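# Seat loose screws head-up into the cover's empty holes

## Task

Take each loose screw and stand it head up in one of the cover's free holes, so that in the end all nine screws are seated the same way; then release the grippers.

## Robot and tools

ROBOT. Two arms, left_arm and right_arm, each ending in a two-finger gripper. Both report in a single scene frame: origin on the tabletop midway between the arms, +x out over the table, +z up, left_arm on the +y side. The arm names do not mean sides of any image. A gripper's fingers extend along its own +z and close along its own y. end_effector_position is the point between the finger pads, roughly 1 cm short of the tips. Printed hand positions can be a little wrong, more so at long reach, and motions tend to settle a centimetre or more off target, usually low.

ROW FORMAT. Every motion command is built from rows of 16 numbers, always all 16 even if one arm is idle: left_arm x, y, z, qw, qx, qy, qz, opening, then right_arm with the same eight. x, y, z is an absolute target position in metres in the scene frame; qw, qx, qy, qz is an absolute target orientation quaternion, w first, in the scene frame. Opening runs -1 (closed) to +1 (fully open, 0.094 m). To keep an arm still or keep its orientation, repeat one fixed pose and quaternion in every row rather than copying drifting values from results.

execute_actions(actions): a list of up to 15 actions; each action is a list of up to 15 rows, one row per 1/30 s step; a short action repeats its last row to fill 15 steps (0.5 s). An empty list just returns state and images. Any action whose target lies more than 0.6 m from that gripper's current position along any of the gripper's own axes is rejected for both arms; if the first action fails this (against the last reported state) or anything is malformed, nothing runs. Per step the commanded pose is clipped to within 70 mm and 16 degrees of the measured pose, so far targets take several actions and each action only gets as far as its last clipped pose; keep commanding the remainder. Position wins over orientation if both cannot be met. Results list step readings; HELD with an arm label means that arm's row was partly held back.

move(target, speed, blocking): target is one 16-number row of absolute poses; both grippers travel straight lines that finish together, 0.5 to 10 s, cut off at 10 s. speed is the path top speed in m/s, 0.002 to 0.5, default 0.25; turning limited to twice that in rad/s. Openings are applied at the start. Paths ignore obstacles and the other arm; grippers lag and may overshoot speed, especially near a straight elbow. Faster contact and targets deeper past contact press harder. The result adds a move: line with the ending (done, off_target, moving, held, fault) and limits (paced = pose clipped; held = some steps blocked, after which the arm may speed up), plus each gripper's distance from its pose; if only one arm is named the other is done. With blocking=false you get a result after 0.5 s; until the move is seen to end, use wait or stop before sending more actions or moves.

wait(seconds): 0 to 10; arms hold their last command; returns early if a running move ends. stop(): brakes a running move (needs room; fingers keep moving). zoom_image(camera, region): region [x0, y0, x1, y1] in image pixels, top-left origin, at most 504x504; cameras cam_head_left, cam_head_right, cam_high, cam_left_wrist, cam_right_wrist, all 504x504, given calibrations in OpenCV convention (slightly off per scene). finished_scene(scene): ends scene 1 or 2 irreversibly; the goal must already hold. Replying without a tool call ends all scenes.

RESULTS. State line gives each gripper's pose. Hand target lines show what the controller is now driving toward. pose unreachable means the clearance check altered or blocked that arm's command. grip_measured gives finger opening on the command scale (last joint value is metres; each gripper may read up to ~1 mm off). To hold a part, command about 0.03 below grip_measured; less for a lighter grip. Thin parts (under ~2 mm) get less force. FAULT lines mean an arm stopped. Joint torques are total drive outputs, noisy and offset. MOTOR HOT warns from 75 °C; 90 °C stops that arm for 10 s; 100 °C makes the arm go limp and fall, so avoid holding loads for long, including while thinking, since the robot holds its last command during your reply. Joint ranges (rad): waist -2.618 to 3.054, shoulder 0 to 3.142, elbow 0 to 3.142, wrist pitch -1.571 to 1.571, wrist yaw -1.571 to 1.571, wrist roll -2.094 to 2.094.

AVOID. Nothing may leave the table. Don't let the arms collide or press on each other. Avoid drops, slips, slams and hard pushes; approach contacts slowly. Held parts may be tugged and loose ones nudged by outside forces. A second scene follows scene 1; its task arrives in finished_scene's result.

Each tool is called after "Emit:" by a JSON object that holds its "method" and its "body", one argument or row to a line.

## Session

Emit:
{"method": "execute_actions", "body": {
  "actions": []
}}

Scene clock: 0.00 s.
left_arm: end_effector_position=(+0.2699, +0.1800, +0.3102) grip_measured=+1.000 end_effector_quat_wxyz=(+0.391, +0.786, +0.472, +0.078) | right_arm: end_effector_position=(-0.0081, -0.0695, +0.1847) grip_measured=+1.000 end_effector_quat_wxyz=(-0.170, +0.027, +0.959, +0.225)
Joint positions: left_arm=[-0.291  1.183  1.44  -1.079  0.375  1.601  0.094] | right_arm=[ 1.01   1.191  1.105 -1.229 -0.516  1.163  0.094]
Joint velocities: left_arm=[-0.022  0.002 -0.007 -0.051 -0.081  0.051  0.   ] | right_arm=[-0.002 -0.002  0.002 -0.051  0.037 -0.022  0.   ]
Joint torques (N m, as the arm reports them, + toward a larger angle): no reading
Hand target (left_arm): +0.267, +0.179, +0.314; +0.396, +0.784, +0.472, +0.075
Hand target (right_arm): -0.009, -0.070, +0.187; -0.169, +0.025, +0.959, +0.227

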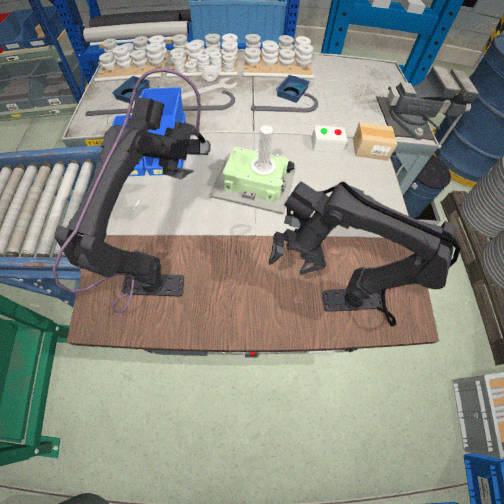

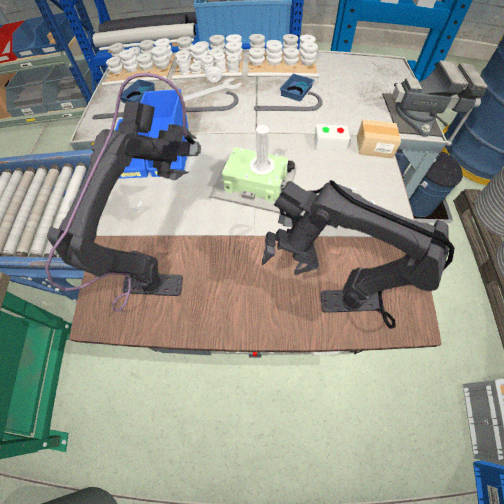

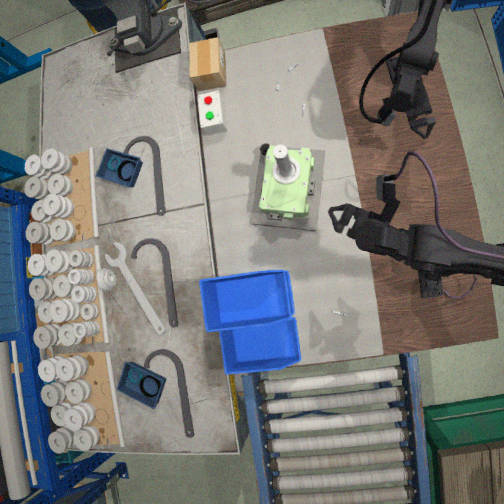

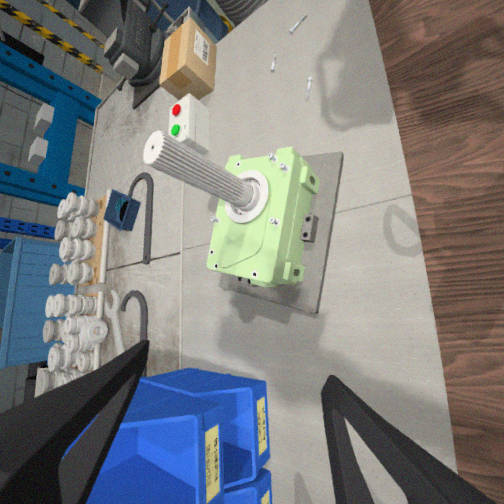

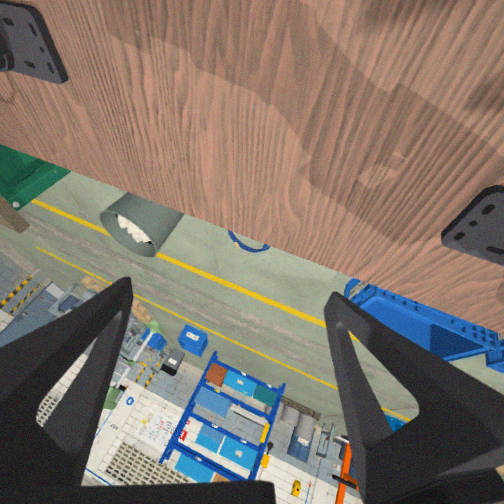

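Emit:
{"method": "zoom_image", "body": {
  "camera": "cam_high",
  "region": [230, 50, 360, 240]
}}

Emit:
{"method": "zoom_image", "body": {
  "camera": "cam_left_wrist",
  "region": [180, 130, 340, 300]
}}

Region (230, 50, 360, 240) of cam_high's 504x504 image, scaled by 2.653, with more detail than that image has; it fills the left 345 columns of this view, and the rest is white.

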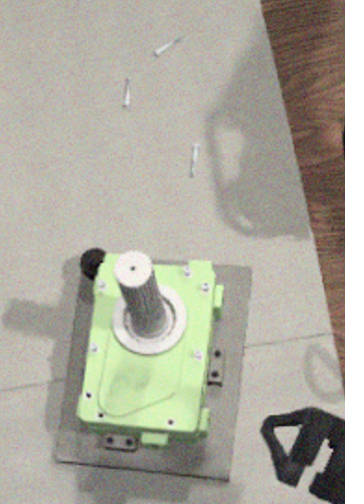

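Region (180, 130, 340, 300) of cam_left_wrist's 504x504 image, scaled by 2.965, with more detail than that image has; it fills the left 474 columns of this view, and the rest is white.

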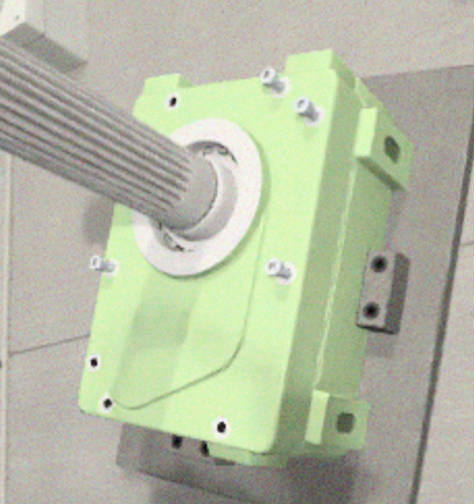

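Emit:
{"method": "move", "body": {
  "target": [0.29,0.449,0.15,0,1,0,0,1, 0.29,-0.28,0.15,0,1,0,0,1]
}}

Scene clock: 9.00 s.
left_arm: end_effector_position=(+0.2870, +0.4490, +0.1467) grip_measured=+1.000 end_effector_quat_wxyz=(-0.315, +0.827, +0.464, +0.025) | right_arm: end_effector_position=(+0.2884, -0.2810, +0.1502) grip_measured=+1.000 end_effector_quat_wxyz=(-0.218, +0.880, +0.413, +0.087)
Joint positions: left_arm=[ 0.071  1.872  1.577 -1.546 -0.592  2.089  0.094] | right_arm=[-0.179  1.877  1.67  -1.469 -0.462  2.088  0.094]
Joint velocities: left_arm=[-0.022  0.002 -0.012 -0.022 -0.066 -0.022  0.   ] | right_arm=[ 0.002  0.002  0.007 -0.007  0.007  0.051  0.   ]
Joint torques (N m, as the arm reports them, + toward a larger angle): left_arm=[-0.95 -7.06  6.79 -0.48 -0.55  0.04] | right_arm=[-0.53 -8.03  7.75 -0.08 -0.29  0.05]
Hand target (left_arm): +0.290, +0.448, +0.152; -0.323, +0.830, +0.453, +0.028
Hand target (right_arm): +0.290, -0.283, +0.150; -0.225, +0.883, +0.404, +0.083
Off the commanded pose (left_arm): 0.004 m, 68 deg; orientation clipped at the last step of the last action.
Off the commanded pose (right_arm): 0.002 m, 57 deg; orientation clipped at the last step of the last action.
joint sent to its limit (left arm) — the command would take joint 4 (wrist pitch) past its lower limit and joint 6 (wrist roll) past its upper limit, so those joints were sent only as far as their limits.
joint sent to its limit (right arm) — the command would take joint 6 (wrist roll) past its upper limit, so that joint was sent only as far as its limit.
move: off_target (left_arm, right_arm); limits=paced
camera_calibration (this result's frames):
cam_left_wrist: T_world_to_cam=[[-0.902119, 0.174182, 0.394768, 0.120437], [0.417791, 0.58129, 0.69825, -0.417072], [-0.107852, 0.794835, -0.597165, -0.119646], [0, 0, 0, 1]] pos_world=[0.269993, 0.316561, 0.172228]
cam_right_wrist: T_world_to_cam=[[-0.869422, 0.379525, 0.316333, 0.301806], [0.448939, 0.339506, 0.826553, -0.134084], [0.2063, 0.860637, -0.465557, 0.362126], [0, 0, 0, 1]] pos_world=[0.247886, -0.38068, 0.183947]

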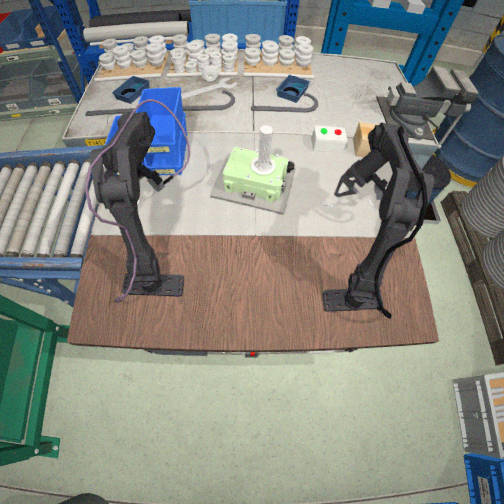

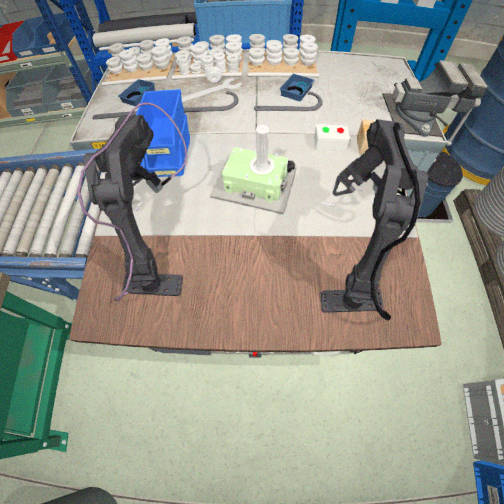

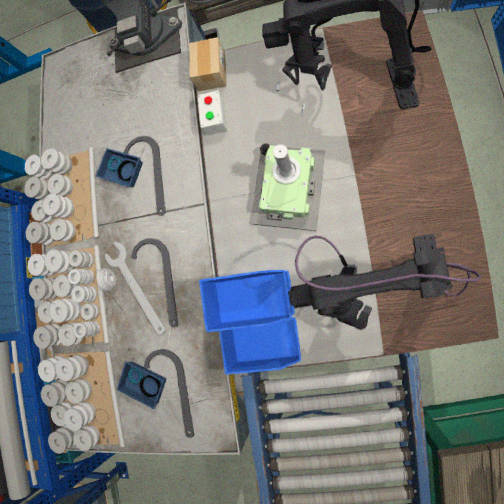

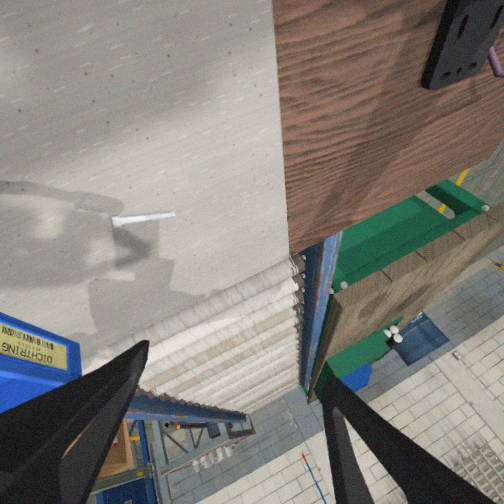

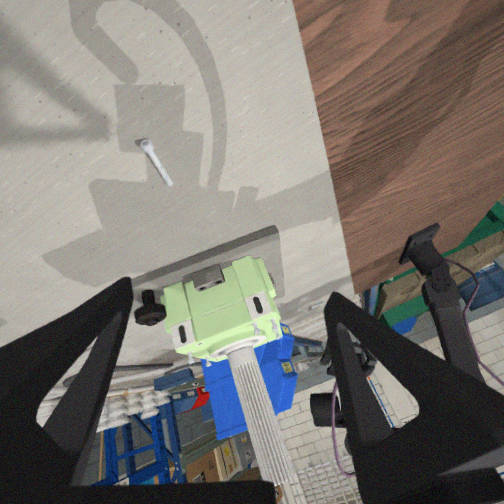

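Emit:
{"method": "move", "body": {
  "target": [0.29,0.449,0.12,0,0,1,0,1, 0.29,-0.28,0.12,0,0.707,0.707,0,1]
}}

Scene clock: 14.13 s.
left_arm: end_effector_position=(+0.2900, +0.4479, +0.1158) grip_measured=+1.000 end_effector_quat_wxyz=(-0.016, +0.011, +1.000, +0.002) | right_arm: end_effector_position=(+0.2921, -0.2797, +0.1141) grip_measured=+1.000 end_effector_quat_wxyz=(-0.012, +0.711, +0.703, -0.003)
Joint positions: left_arm=[ 0.384  1.746  1.449 -1.301 -0.015  0.389  0.094] | right_arm=[ 0.054  1.856  1.578 -1.314 -0.014  1.665  0.094]
Joint velocities: left_arm=[-0.017 -0.002 -0.007 -0.022 -0.007 -0.066  0.   ] | right_arm=[-0.002  0.012 -0.012  0.022 -0.007 -0.022  0.   ]
Joint torques (N m, as the arm reports them, + toward a larger angle): left_arm=[ 0.89 -9.08  3.93  0.33  0.14 -0.11] | right_arm=[  0.54 -12.14   4.99   0.28   0.12  -0.08]
Hand target (left_arm): +0.290, +0.449, +0.119; -0.001, -0.000, +1.000, +0.000
Hand target (right_arm): +0.290, -0.279, +0.119; -0.002, +0.707, +0.707, -0.001
Off the commanded pose (left_arm): 0.004 m, 2 deg.
Off the commanded pose (right_arm): 0.006 m, 2 deg.
move: done
camera_calibration (this result's frames):
cam_left_wrist: T_world_to_cam=[[0.226175, -0.97395, -0.0163188, 0.370173], [-0.901846, -0.215703, 0.374361, 0.381038], [-0.368129, -0.0699542, -0.927139, 0.364083], [0, 0, 0, 1]] pos_world=[0.393943, 0.46819, 0.200951]
cam_right_wrist: T_world_to_cam=[[-0.977715, -0.181527, 0.105455, 0.214766], [-0.0817273, 0.791812, 0.605273, 0.20034], [-0.193373, 0.583166, -0.789002, 0.419458], [0, 0, 0, 1]] pos_world=[0.307465, -0.36426, 0.187045]

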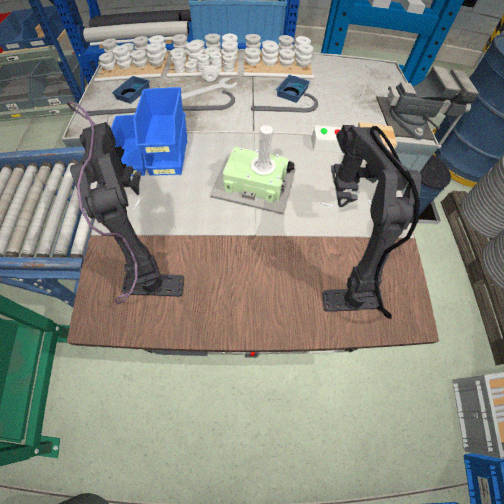

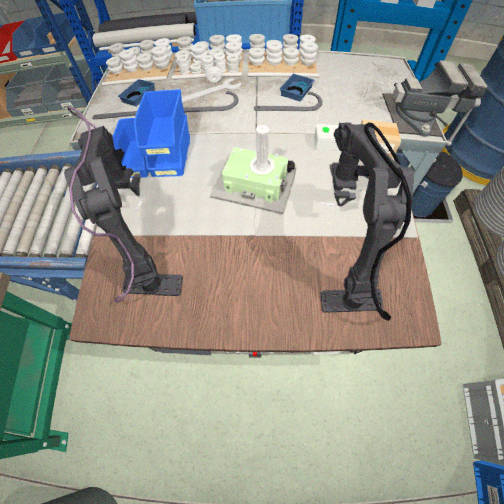

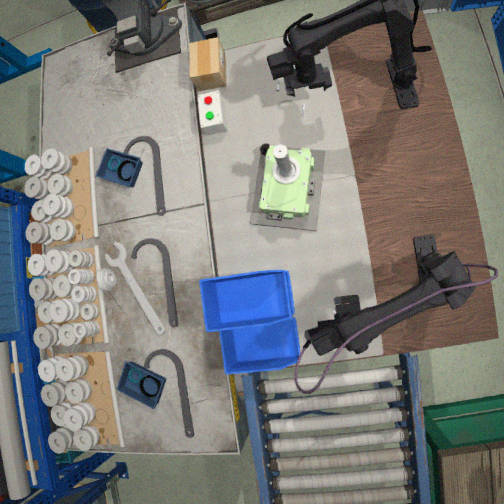

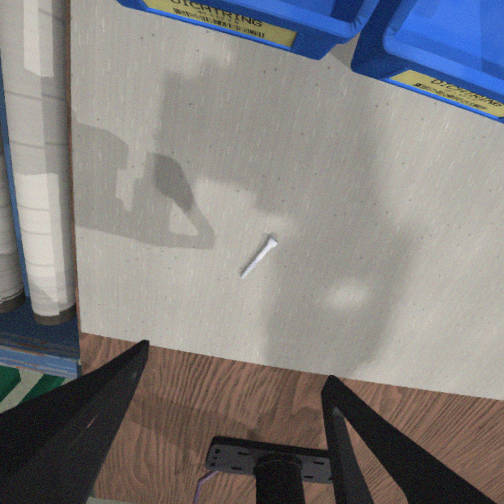

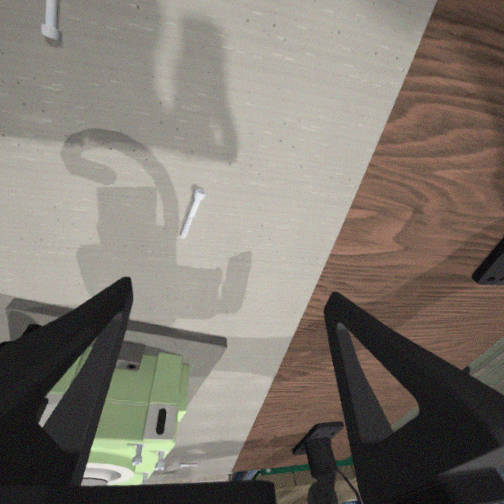

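Emit:
{"method": "move", "body": {
  "target": [0.318,0.444,0.04,0,0.204,0.979,0,0, 0.318,-0.27,0.04,0,0.804,0.595,0,0]
}}

Emit:
{"method": "move", "body": {
  "target": [0.318,0.444,0.013,0,0.204,0.979,0,0, 0.318,-0.27,0.013,0,0.804,0.595,0,0],
  "speed": 0.05
}}

Scene clock: 15.87 s.
left_arm: end_effector_position=(+0.3168, +0.4500, +0.0448) grip_measured=+0.002 end_effector_quat_wxyz=(-0.003, +0.193, +0.981, +0.007) | right_arm: end_effector_position=(+0.3218, -0.2708, +0.0482) grip_measured=+0.002 end_effector_quat_wxyz=(+0.001, +0.804, +0.594, +0.013)
Joint positions: left_arm=[ 0.362  1.864  1.309 -1.014 -0.015  0.731  0.047] | right_arm=[ 0.073  1.968  1.466 -1.045 -0.012  1.97   0.047]
Joint velocities: left_arm=[-0.017 -0.007 -0.017  0.066  0.066 -0.022 -0.001] | right_arm=[-0.007 -0.007  0.002  0.022  0.007  0.037  0.   ]
Joint torques (N m, as the arm reports them, + toward a larger angle): left_arm=[-0.87 -7.68  3.97  0.39  0.15  0.08] | right_arm=[ 0.59 -9.78  5.12  0.32  0.09  0.02]
Hand target (left_arm): +0.318, +0.444, +0.040; -0.000, +0.204, +0.979, -0.000
Hand target (right_arm): +0.318, -0.270, +0.040; +0.000, +0.804, +0.595, -0.000
Off the commanded pose (left_arm): 0.008 m, 2 deg.
Off the commanded pose (right_arm): 0.009 m, 1 deg.
move: done
camera_calibration (this result's frames):
cam_left_wrist: T_world_to_cam=[[-0.135579, -0.990573, -0.0195773, 0.487144], [-0.928568, 0.120152, 0.351175, 0.290595], [-0.345512, 0.0657909, -0.936105, 0.240432], [0, 0, 0, 1]] pos_world=[0.418956, 0.431818, 0.132557]
cam_right_wrist: T_world_to_cam=[[-0.992561, 0.102161, 0.0662285, 0.335823], [0.121335, 0.78512, 0.607342, 0.168415], [0.0100494, 0.610859, -0.791675, 0.310152], [0, 0, 0, 1]] pos_world=[0.309773, -0.355994, 0.121013]

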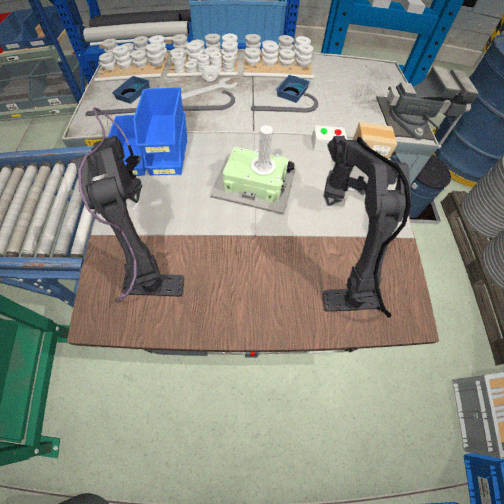

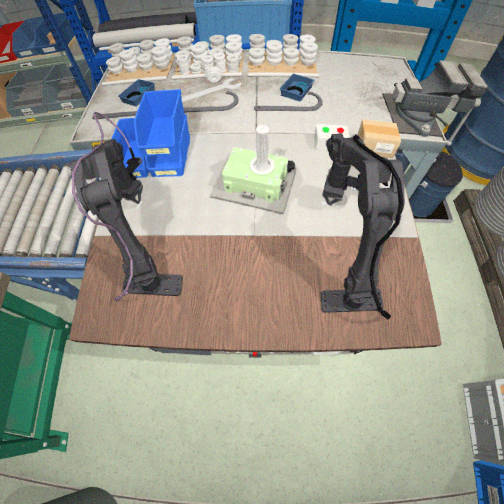

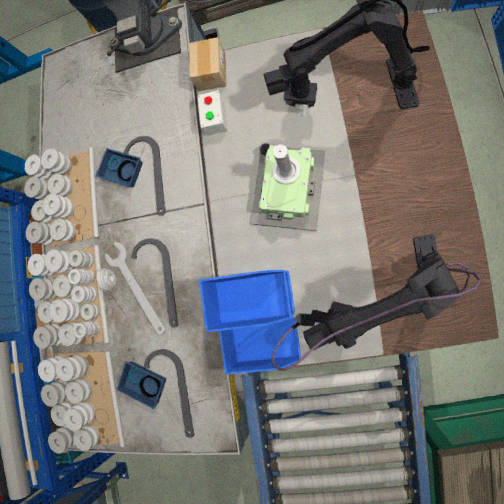

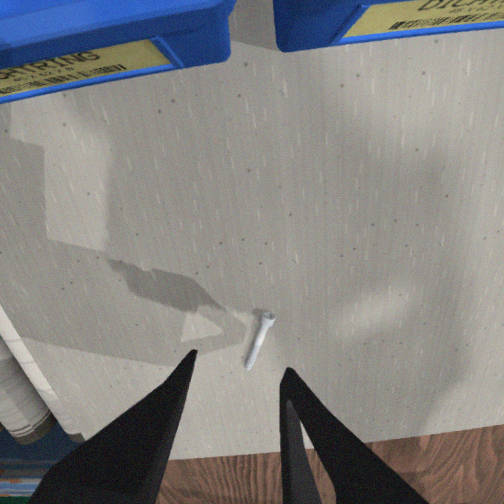

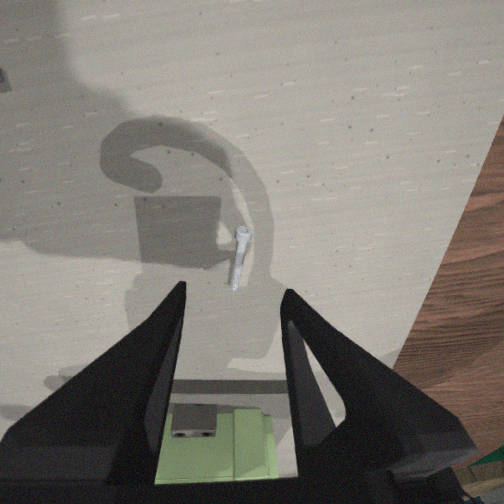

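Scene clock: 17.00 s.
left_arm: end_effector_position=(+0.3179, +0.4504, +0.0191) grip_measured=+0.002 end_effector_quat_wxyz=(-0.001, +0.193, +0.981, +0.008) | right_arm: end_effector_position=(+0.3226, -0.2707, +0.0215) grip_measured=+0.002 end_effector_quat_wxyz=(+0.001, +0.805, +0.593, +0.013)
Joint positions: left_arm=[ 0.362  1.899  1.246 -0.911 -0.015  0.733  0.047] | right_arm=[ 0.073  2.002  1.402 -0.947 -0.012  1.972  0.047]
Joint velocities: left_arm=[-0.017  0.007 -0.002 -0.007 -0.037 -0.037 -0.   ] | right_arm=[ 0.012  0.002 -0.012 -0.066 -0.051  0.022  0.   ]
Joint torques (N m, as the arm reports them, + toward a larger angle): left_arm=[-0.85 -7.53  3.75  0.4   0.16  0.08] | right_arm=[ 0.65 -9.86  5.    0.3   0.11  0.06]
Hand target (left_arm): +0.318, +0.444, +0.013; +0.000, +0.204, +0.979, +0.000
Hand target (right_arm): +0.318, -0.270, +0.013; -0.000, +0.804, +0.595, +0.000
Off the commanded pose (left_arm): 0.009 m, 2 deg.
Off the commanded pose (right_arm): 0.010 m, 2 deg.
move: done
camera_calibration (this result's frames):
cam_left_wrist: T_world_to_cam=[[-0.137364, -0.990275, -0.022039, 0.487691], [-0.930083, 0.121298, 0.346746, 0.300697], [-0.340701, 0.0681285, -0.9377, 0.214206], [0, 0, 0, 1]] pos_world=[0.419644, 0.431881, 0.107344]
cam_right_wrist: T_world_to_cam=[[-0.992397, 0.104421, 0.0651485, 0.339013], [0.122459, 0.784741, 0.607606, 0.183981], [0.0123223, 0.610965, -0.791562, 0.288255], [0, 0, 0, 1]] pos_world=[0.310353, -0.355891, 0.0942977]

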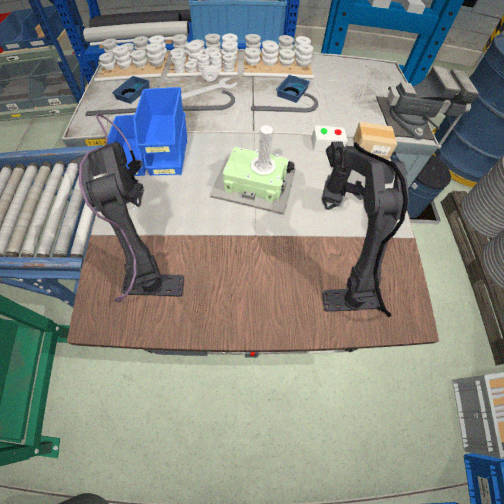

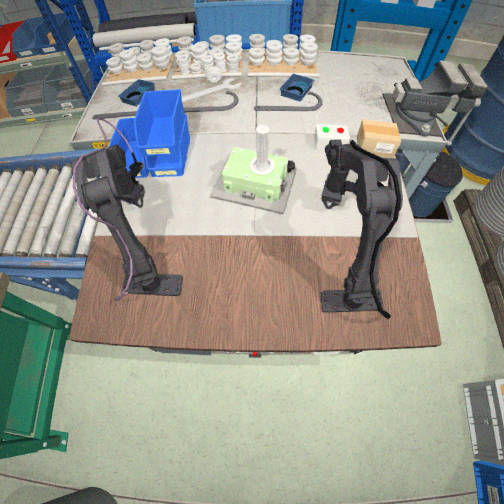

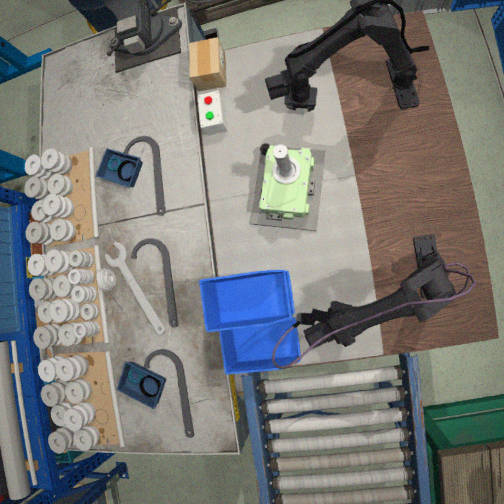

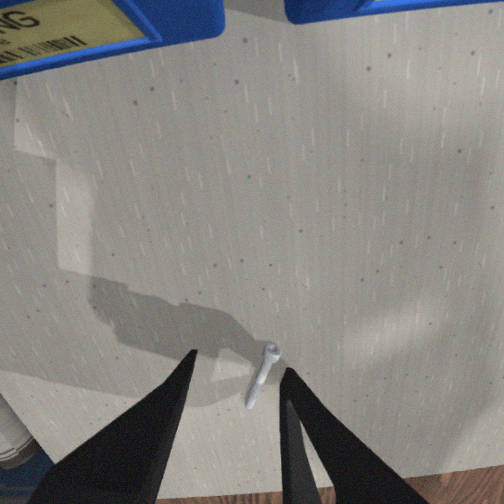

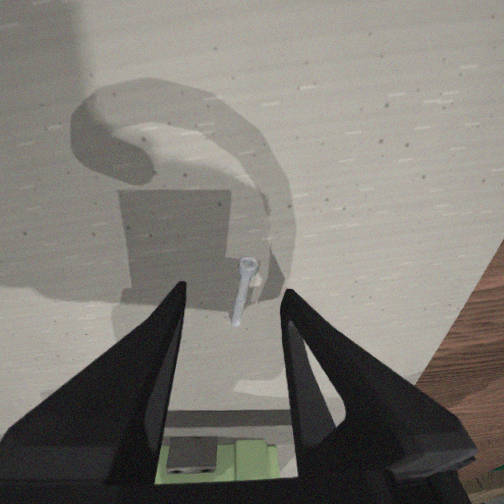

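Emit:
{"method": "move", "body": {
  "target": [0.318,0.436,0.005,0,0.204,0.979,0,0, 0.316,-0.27,0.004,0,0.804,0.595,0,0],
  "speed": 0.03
}}

Emit:
{"method": "move", "body": {
  "target": [0.318,0.436,0.005,0,0.204,0.979,0,-1, 0.316,-0.27,0.004,0,0.804,0.595,0,-1],
  "speed": 0.03
}}

Scene clock: 18.03 s.
left_arm: end_effector_position=(+0.3210, +0.4472, +0.0169) grip_measured=+0.002 end_effector_quat_wxyz=(+0.004, +0.199, +0.980, +0.011) | right_arm: end_effector_position=(+0.3221, -0.2708, +0.0164) grip_measured=+0.001 end_effector_quat_wxyz=(+0.002, +0.805, +0.593, +0.016)
Joint positions: left_arm=[ 0.35   1.899  1.237 -0.89  -0.015  0.733  0.047] | right_arm=[ 0.073  2.002  1.381 -0.92  -0.012  1.973  0.047]
Joint velocities: left_arm=[-0.012 -0.007  0.002  0.007 -0.022 -0.007 -0.   ] | right_arm=[ 0.002 -0.002 -0.002 -0.022 -0.007 -0.022 -0.001]
Joint torques (N m, as the arm reports them, + toward a larger angle): left_arm=[-1.72 -7.26  2.25  0.58  0.16 -0.1 ] | right_arm=[ 0.67 -9.26  4.36  0.44  0.1   0.06]
Hand target (left_arm): +0.317, +0.436, +0.005; -0.000, +0.204, +0.979, -0.000
Hand target (right_arm): +0.316, -0.270, +0.004; -0.000, +0.804, +0.595, -0.000
Off the commanded pose (left_arm): 0.017 m, 1 deg.
Off the commanded pose (right_arm): 0.014 m, 2 deg.
move: off_target (left_arm, right_arm)
camera_calibration (this result's frames):
cam_left_wrist: T_world_to_cam=[[-0.148808, -0.988493, -0.0271561, 0.487878], [-0.932162, 0.131056, 0.337488, 0.301122], [-0.330045, 0.0755347, -0.940938, 0.20675], [0, 0, 0, 1]] pos_world=[0.421532, 0.427183, 0.106163]
cam_right_wrist: T_world_to_cam=[[-0.992671, 0.105141, 0.0595715, 0.33917], [0.119602, 0.784287, 0.608761, 0.187957], [0.0172846, 0.611425, -0.791114, 0.282797], [0, 0, 0, 1]] pos_world=[0.309316, -0.355982, 0.0890995]

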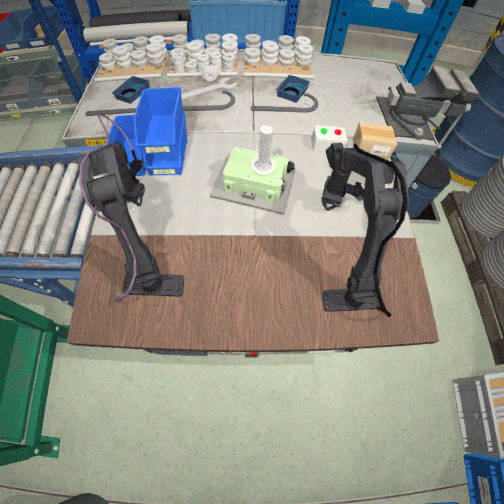

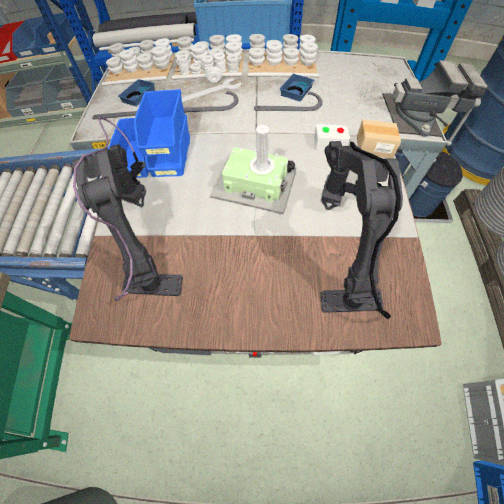

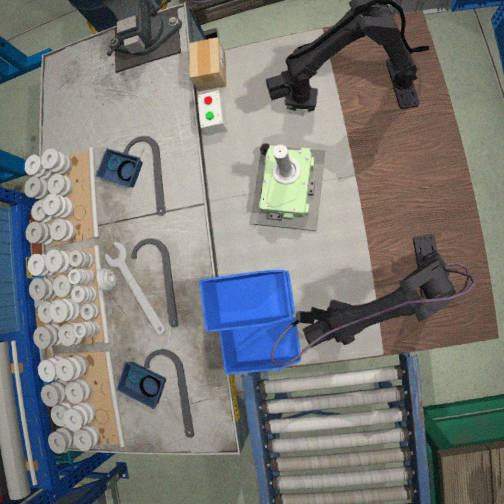

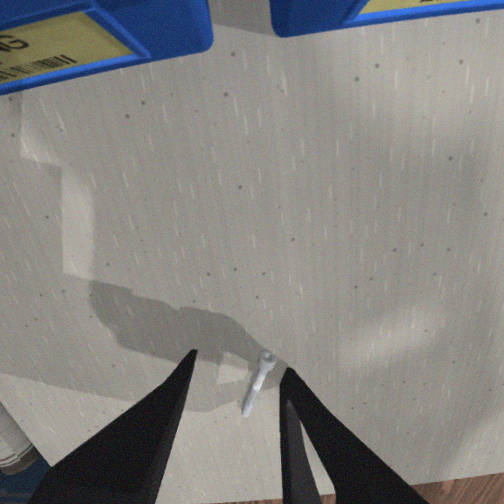

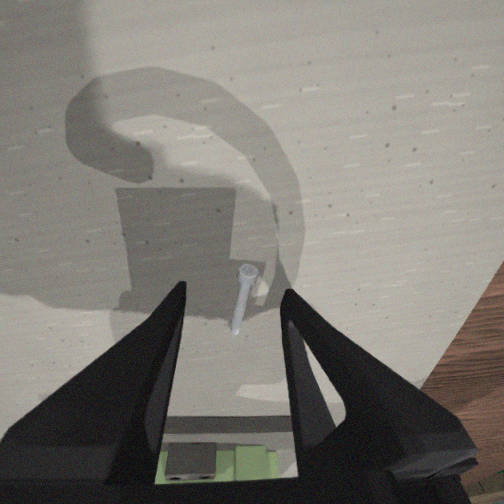

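Scene clock: 18.80 s.
left_arm: end_effector_position=(+0.3198, +0.4451, +0.0164) grip_measured=-0.937 end_effector_quat_wxyz=(+0.002, +0.201, +0.980, +0.008) | right_arm: end_effector_position=(+0.3241, -0.2706, +0.0165) grip_measured=-0.930 end_effector_quat_wxyz=(+0.004, +0.805, +0.593, +0.019)
Joint positions: left_arm=[ 0.347  1.899  1.235 -0.895 -0.011  0.733  0.003] | right_arm=[ 0.073  2.002  1.381 -0.912 -0.012  1.973  0.003]
Joint velocities: left_arm=[-0.007 -0.002  0.007 -0.037 -0.051  0.066  0.001] | right_arm=[-0.002  0.007  0.017  0.007  0.022  0.007  0.001]
Joint torques (N m, as the arm reports them, + toward a larger angle): left_arm=[-1.5  -7.25  2.4   0.61  0.11 -0.11] | right_arm=[ 0.69 -9.28  4.39  0.39  0.11  0.05]
Hand target (left_arm): +0.318, +0.436, +0.005; -0.000, +0.204, +0.979, -0.000
Hand target (right_arm): +0.316, -0.270, +0.004; +0.000, +0.804, +0.595, -0.000
Off the commanded pose (left_arm): 0.015 m, 1 deg.
Off the commanded pose (right_arm): 0.015 m, 2 deg.
move: off_target (left_arm, right_arm)
camera_calibration (this result's frames):
cam_left_wrist: T_world_to_cam=[[-0.151996, -0.988155, -0.0211142, 0.486347], [-0.930043, 0.135762, 0.341451, 0.297634], [-0.33454, 0.0715364, -0.939662, 0.209279], [0, 0, 0, 1]] pos_world=[0.420748, 0.425208, 0.105293]
cam_right_wrist: T_world_to_cam=[[-0.993075, 0.105474, 0.05175, 0.34146], [0.115046, 0.783743, 0.610337, 0.188826], [0.023816, 0.612064, -0.79045, 0.280738], [0, 0, 0, 1]] pos_world=[0.310686, -0.355836, 0.088991]

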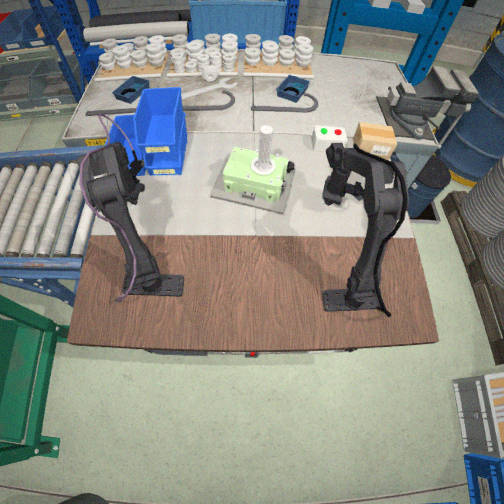

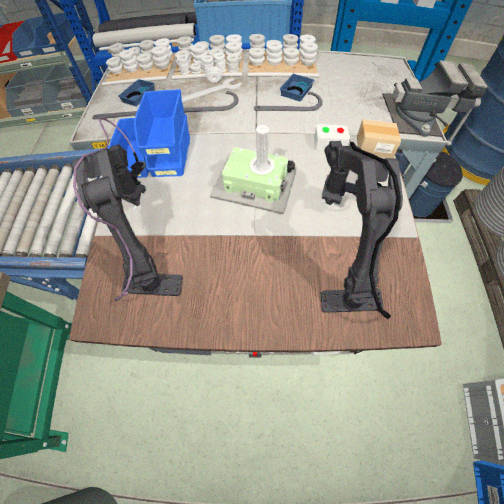

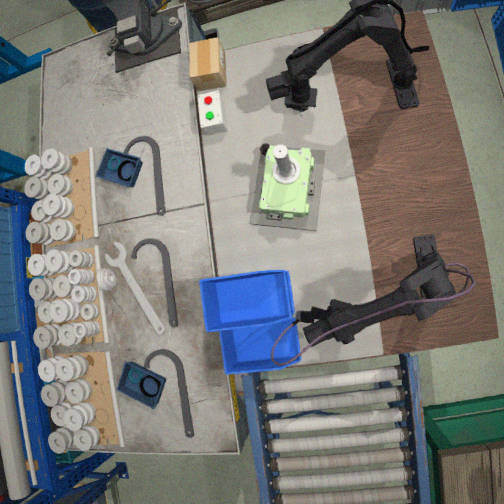

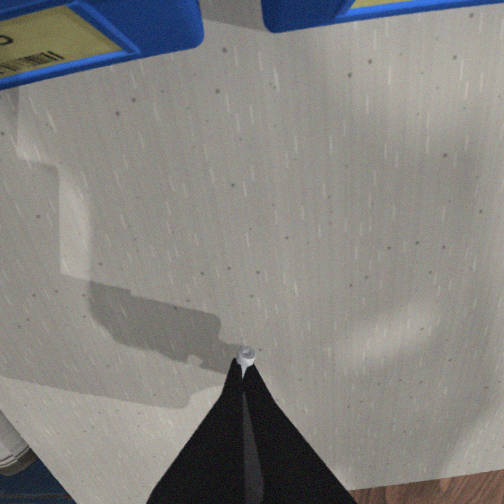

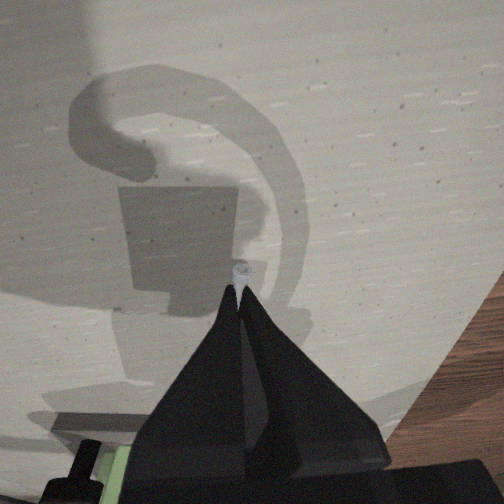

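Emit:
{"method": "move", "body": {
  "target": [0.318,0.44,0.1,0,0.204,0.979,0,-1, 0.316,-0.27,0.1,0,0.804,0.595,0,-1]
}}

Emit:
{"method": "move", "body": {
  "target": [0.376,0.108,0.22,0.653,0.271,0.653,-0.271,-1, 0.40,-0.085,0.22,0.653,-0.271,0.653,0.271,-1]
}}

Emit:
{"method": "zoom_image", "body": {
  "camera": "cam_head_left",
  "region": [170, 90, 350, 230]
}}

Scene clock: 20.30 s.
left_arm: end_effector_position=(+0.3130, +0.4429, +0.0918) grip_measured=-0.937 end_effector_quat_wxyz=(-0.011, +0.201, +0.980, +0.001) | right_arm: end_effector_position=(+0.3169, -0.2714, +0.0935) grip_measured=-0.930 end_effector_quat_wxyz=(-0.006, +0.805, +0.593, +0.001)
Joint positions: left_arm=[ 0.347  1.821  1.445 -1.212 -0.012  0.733  0.003] | right_arm=[ 0.073  1.944  1.614 -1.245 -0.012  1.973  0.003]
Joint velocities: left_arm=[ 0.002 -0.012 -0.002 -0.037 -0.007  0.081  0.   ] | right_arm=[-0.007 -0.017 -0.002 -0.007  0.007 -0.066  0.001]
Joint torques (N m, as the arm reports them, + toward a larger angle): left_arm=[-0.56 -8.36  6.83  0.12  0.12 -0.02] | right_arm=[  0.69 -11.38   7.45   0.13   0.1    0.05]
Hand target (left_arm): +0.318, +0.440, +0.100; +0.000, +0.204, +0.979, +0.000
Hand target (right_arm): +0.316, -0.270, +0.100; -0.000, +0.804, +0.595, +0.000
Off the commanded pose (left_arm): 0.010 m, 1 deg.
Off the commanded pose (right_arm): 0.007 m, 1 deg.
move: done
camera_calibration (this result's frames):
cam_left_wrist: T_world_to_cam=[[-0.152412, -0.988284, -0.00801777, 0.483752], [-0.919985, 0.138906, 0.366514, 0.259045], [-0.361107, 0.0632376, -0.930378, 0.28913], [0, 0, 0, 1]] pos_world=[0.416455, 0.423817, 0.177935]
cam_right_wrist: T_world_to_cam=[[-0.990132, 0.105805, 0.0918855, 0.325894], [0.139869, 0.786485, 0.601563, 0.136952], [-0.00861789, 0.608479, -0.793523, 0.351864], [0, 0, 0, 1]] pos_world=[0.306555, -0.356294, 0.166882]

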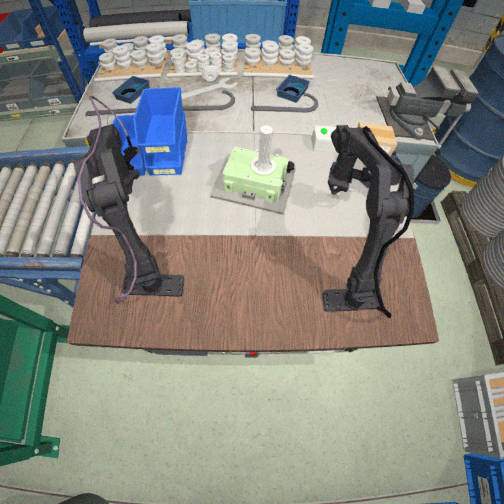

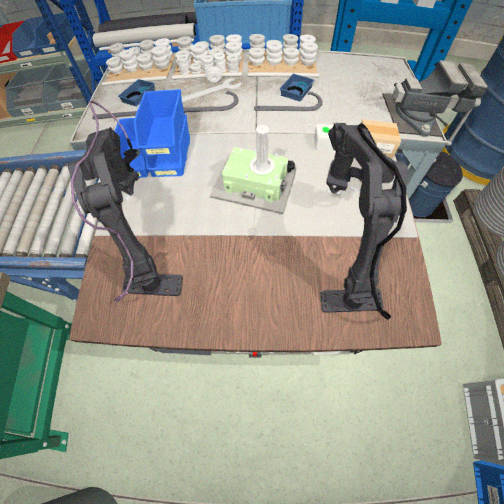

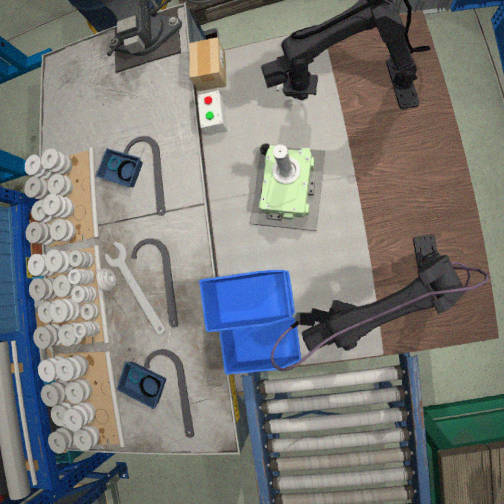

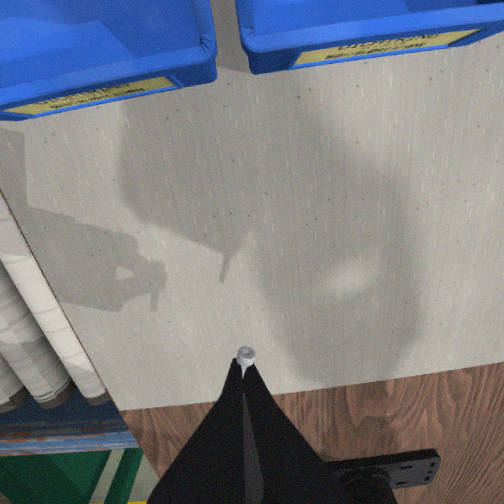

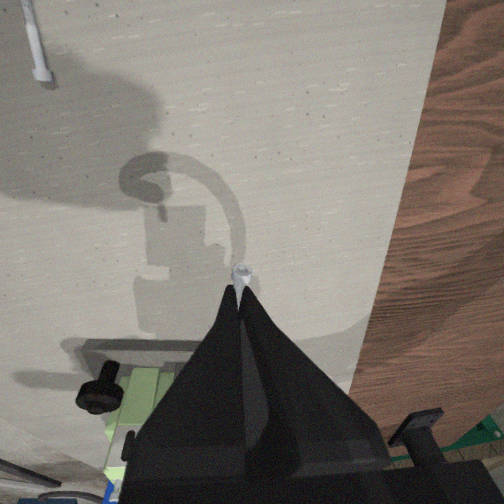

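Scene clock: 26.60 s.
left_arm: end_effector_position=(+0.3772, +0.1108, +0.2274) grip_measured=-0.937 end_effector_quat_wxyz=(+0.661, +0.270, +0.647, -0.268) | right_arm: end_effector_position=(+0.3928, -0.0853, +0.2203) grip_measured=-0.930 end_effector_quat_wxyz=(+0.649, -0.276, +0.655, +0.272)
Joint positions: left_arm=[-0.356  1.5    0.578  0.941  0.406  0.004  0.003] | right_arm=[ 0.272  1.731  0.822  0.897 -0.496 -0.007  0.003]
Joint velocities: left_arm=[-0.007 -0.017 -0.032  0.022 -0.022  0.037 -0.001] | right_arm=[-0.002 -0.012  0.012  0.007  0.007  0.022 -0.001]
Joint torques (N m, as the arm reports them, + toward a larger angle): left_arm=[-0.96 -4.67  4.34  2.06 -0.17 -0.11] | right_arm=[-0.53 -7.26  8.32  1.81 -0.1  -0.06]
Hand target (left_arm): +0.375, +0.109, +0.220; +0.656, +0.267, +0.652, -0.271
Hand target (right_arm): +0.399, -0.087, +0.221; +0.651, -0.278, +0.653, +0.270
Off the commanded pose (left_arm): 0.008 m, 1 deg.
Off the commanded pose (right_arm): 0.007 m, 1 deg.
move: done
camera_calibration (this result's frames):
cam_left_wrist: T_world_to_cam=[[-0.682517, -0.691003, 0.238088, 0.277469], [-0.39336, 0.0727449, -0.916502, 0.414946], [0.615986, -0.719182, -0.321463, 0.0391671], [0, 0, 0, 1]] pos_world=[0.328474, 0.189715, 0.326828]
cam_right_wrist: T_world_to_cam=[[0.639613, -0.743538, 0.195055, -0.365692], [-0.344461, -0.504081, -0.79199, 0.290814], [0.687198, 0.439379, -0.578537, 0.0048577], [0, 0, 0, 1]] pos_world=[0.330738, -0.127446, 0.304462]

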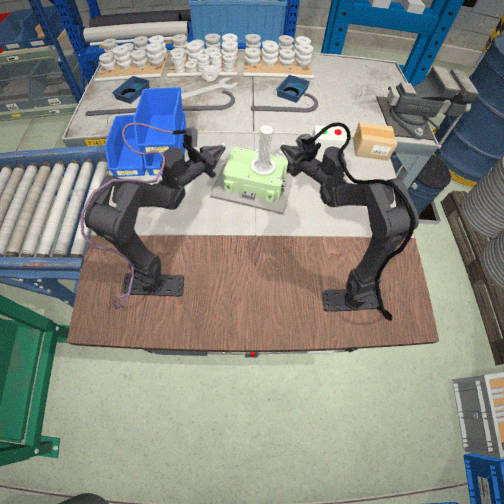

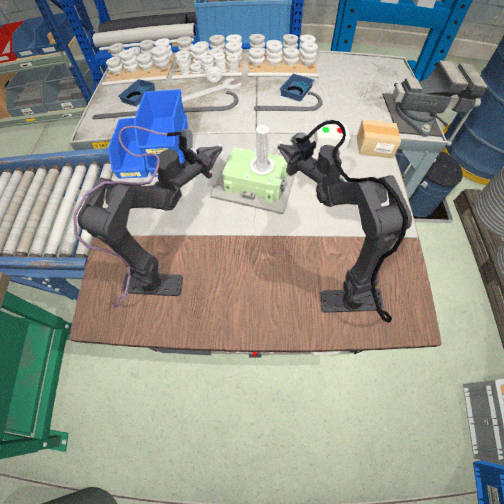

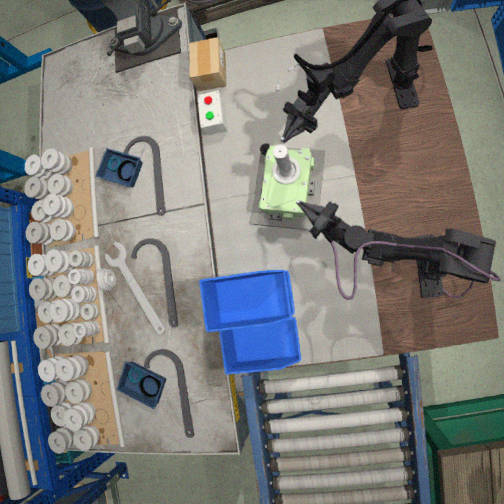

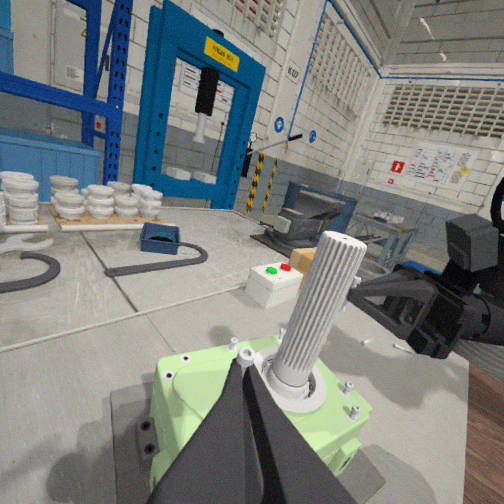

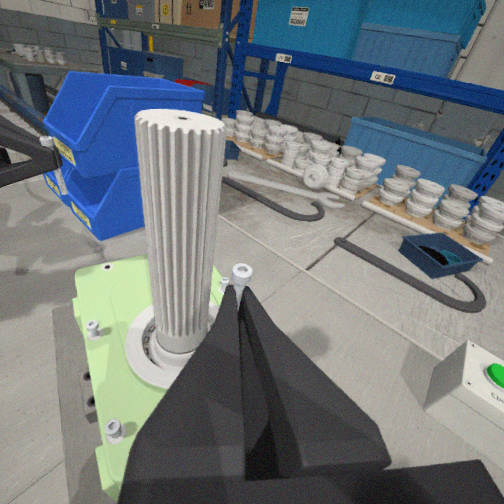

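Region (170, 90, 350, 230) of cam_head_left's 504x504 image, scaled by 2.800, with more detail than that image has.

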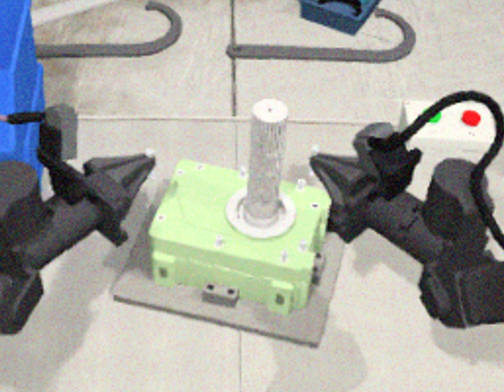

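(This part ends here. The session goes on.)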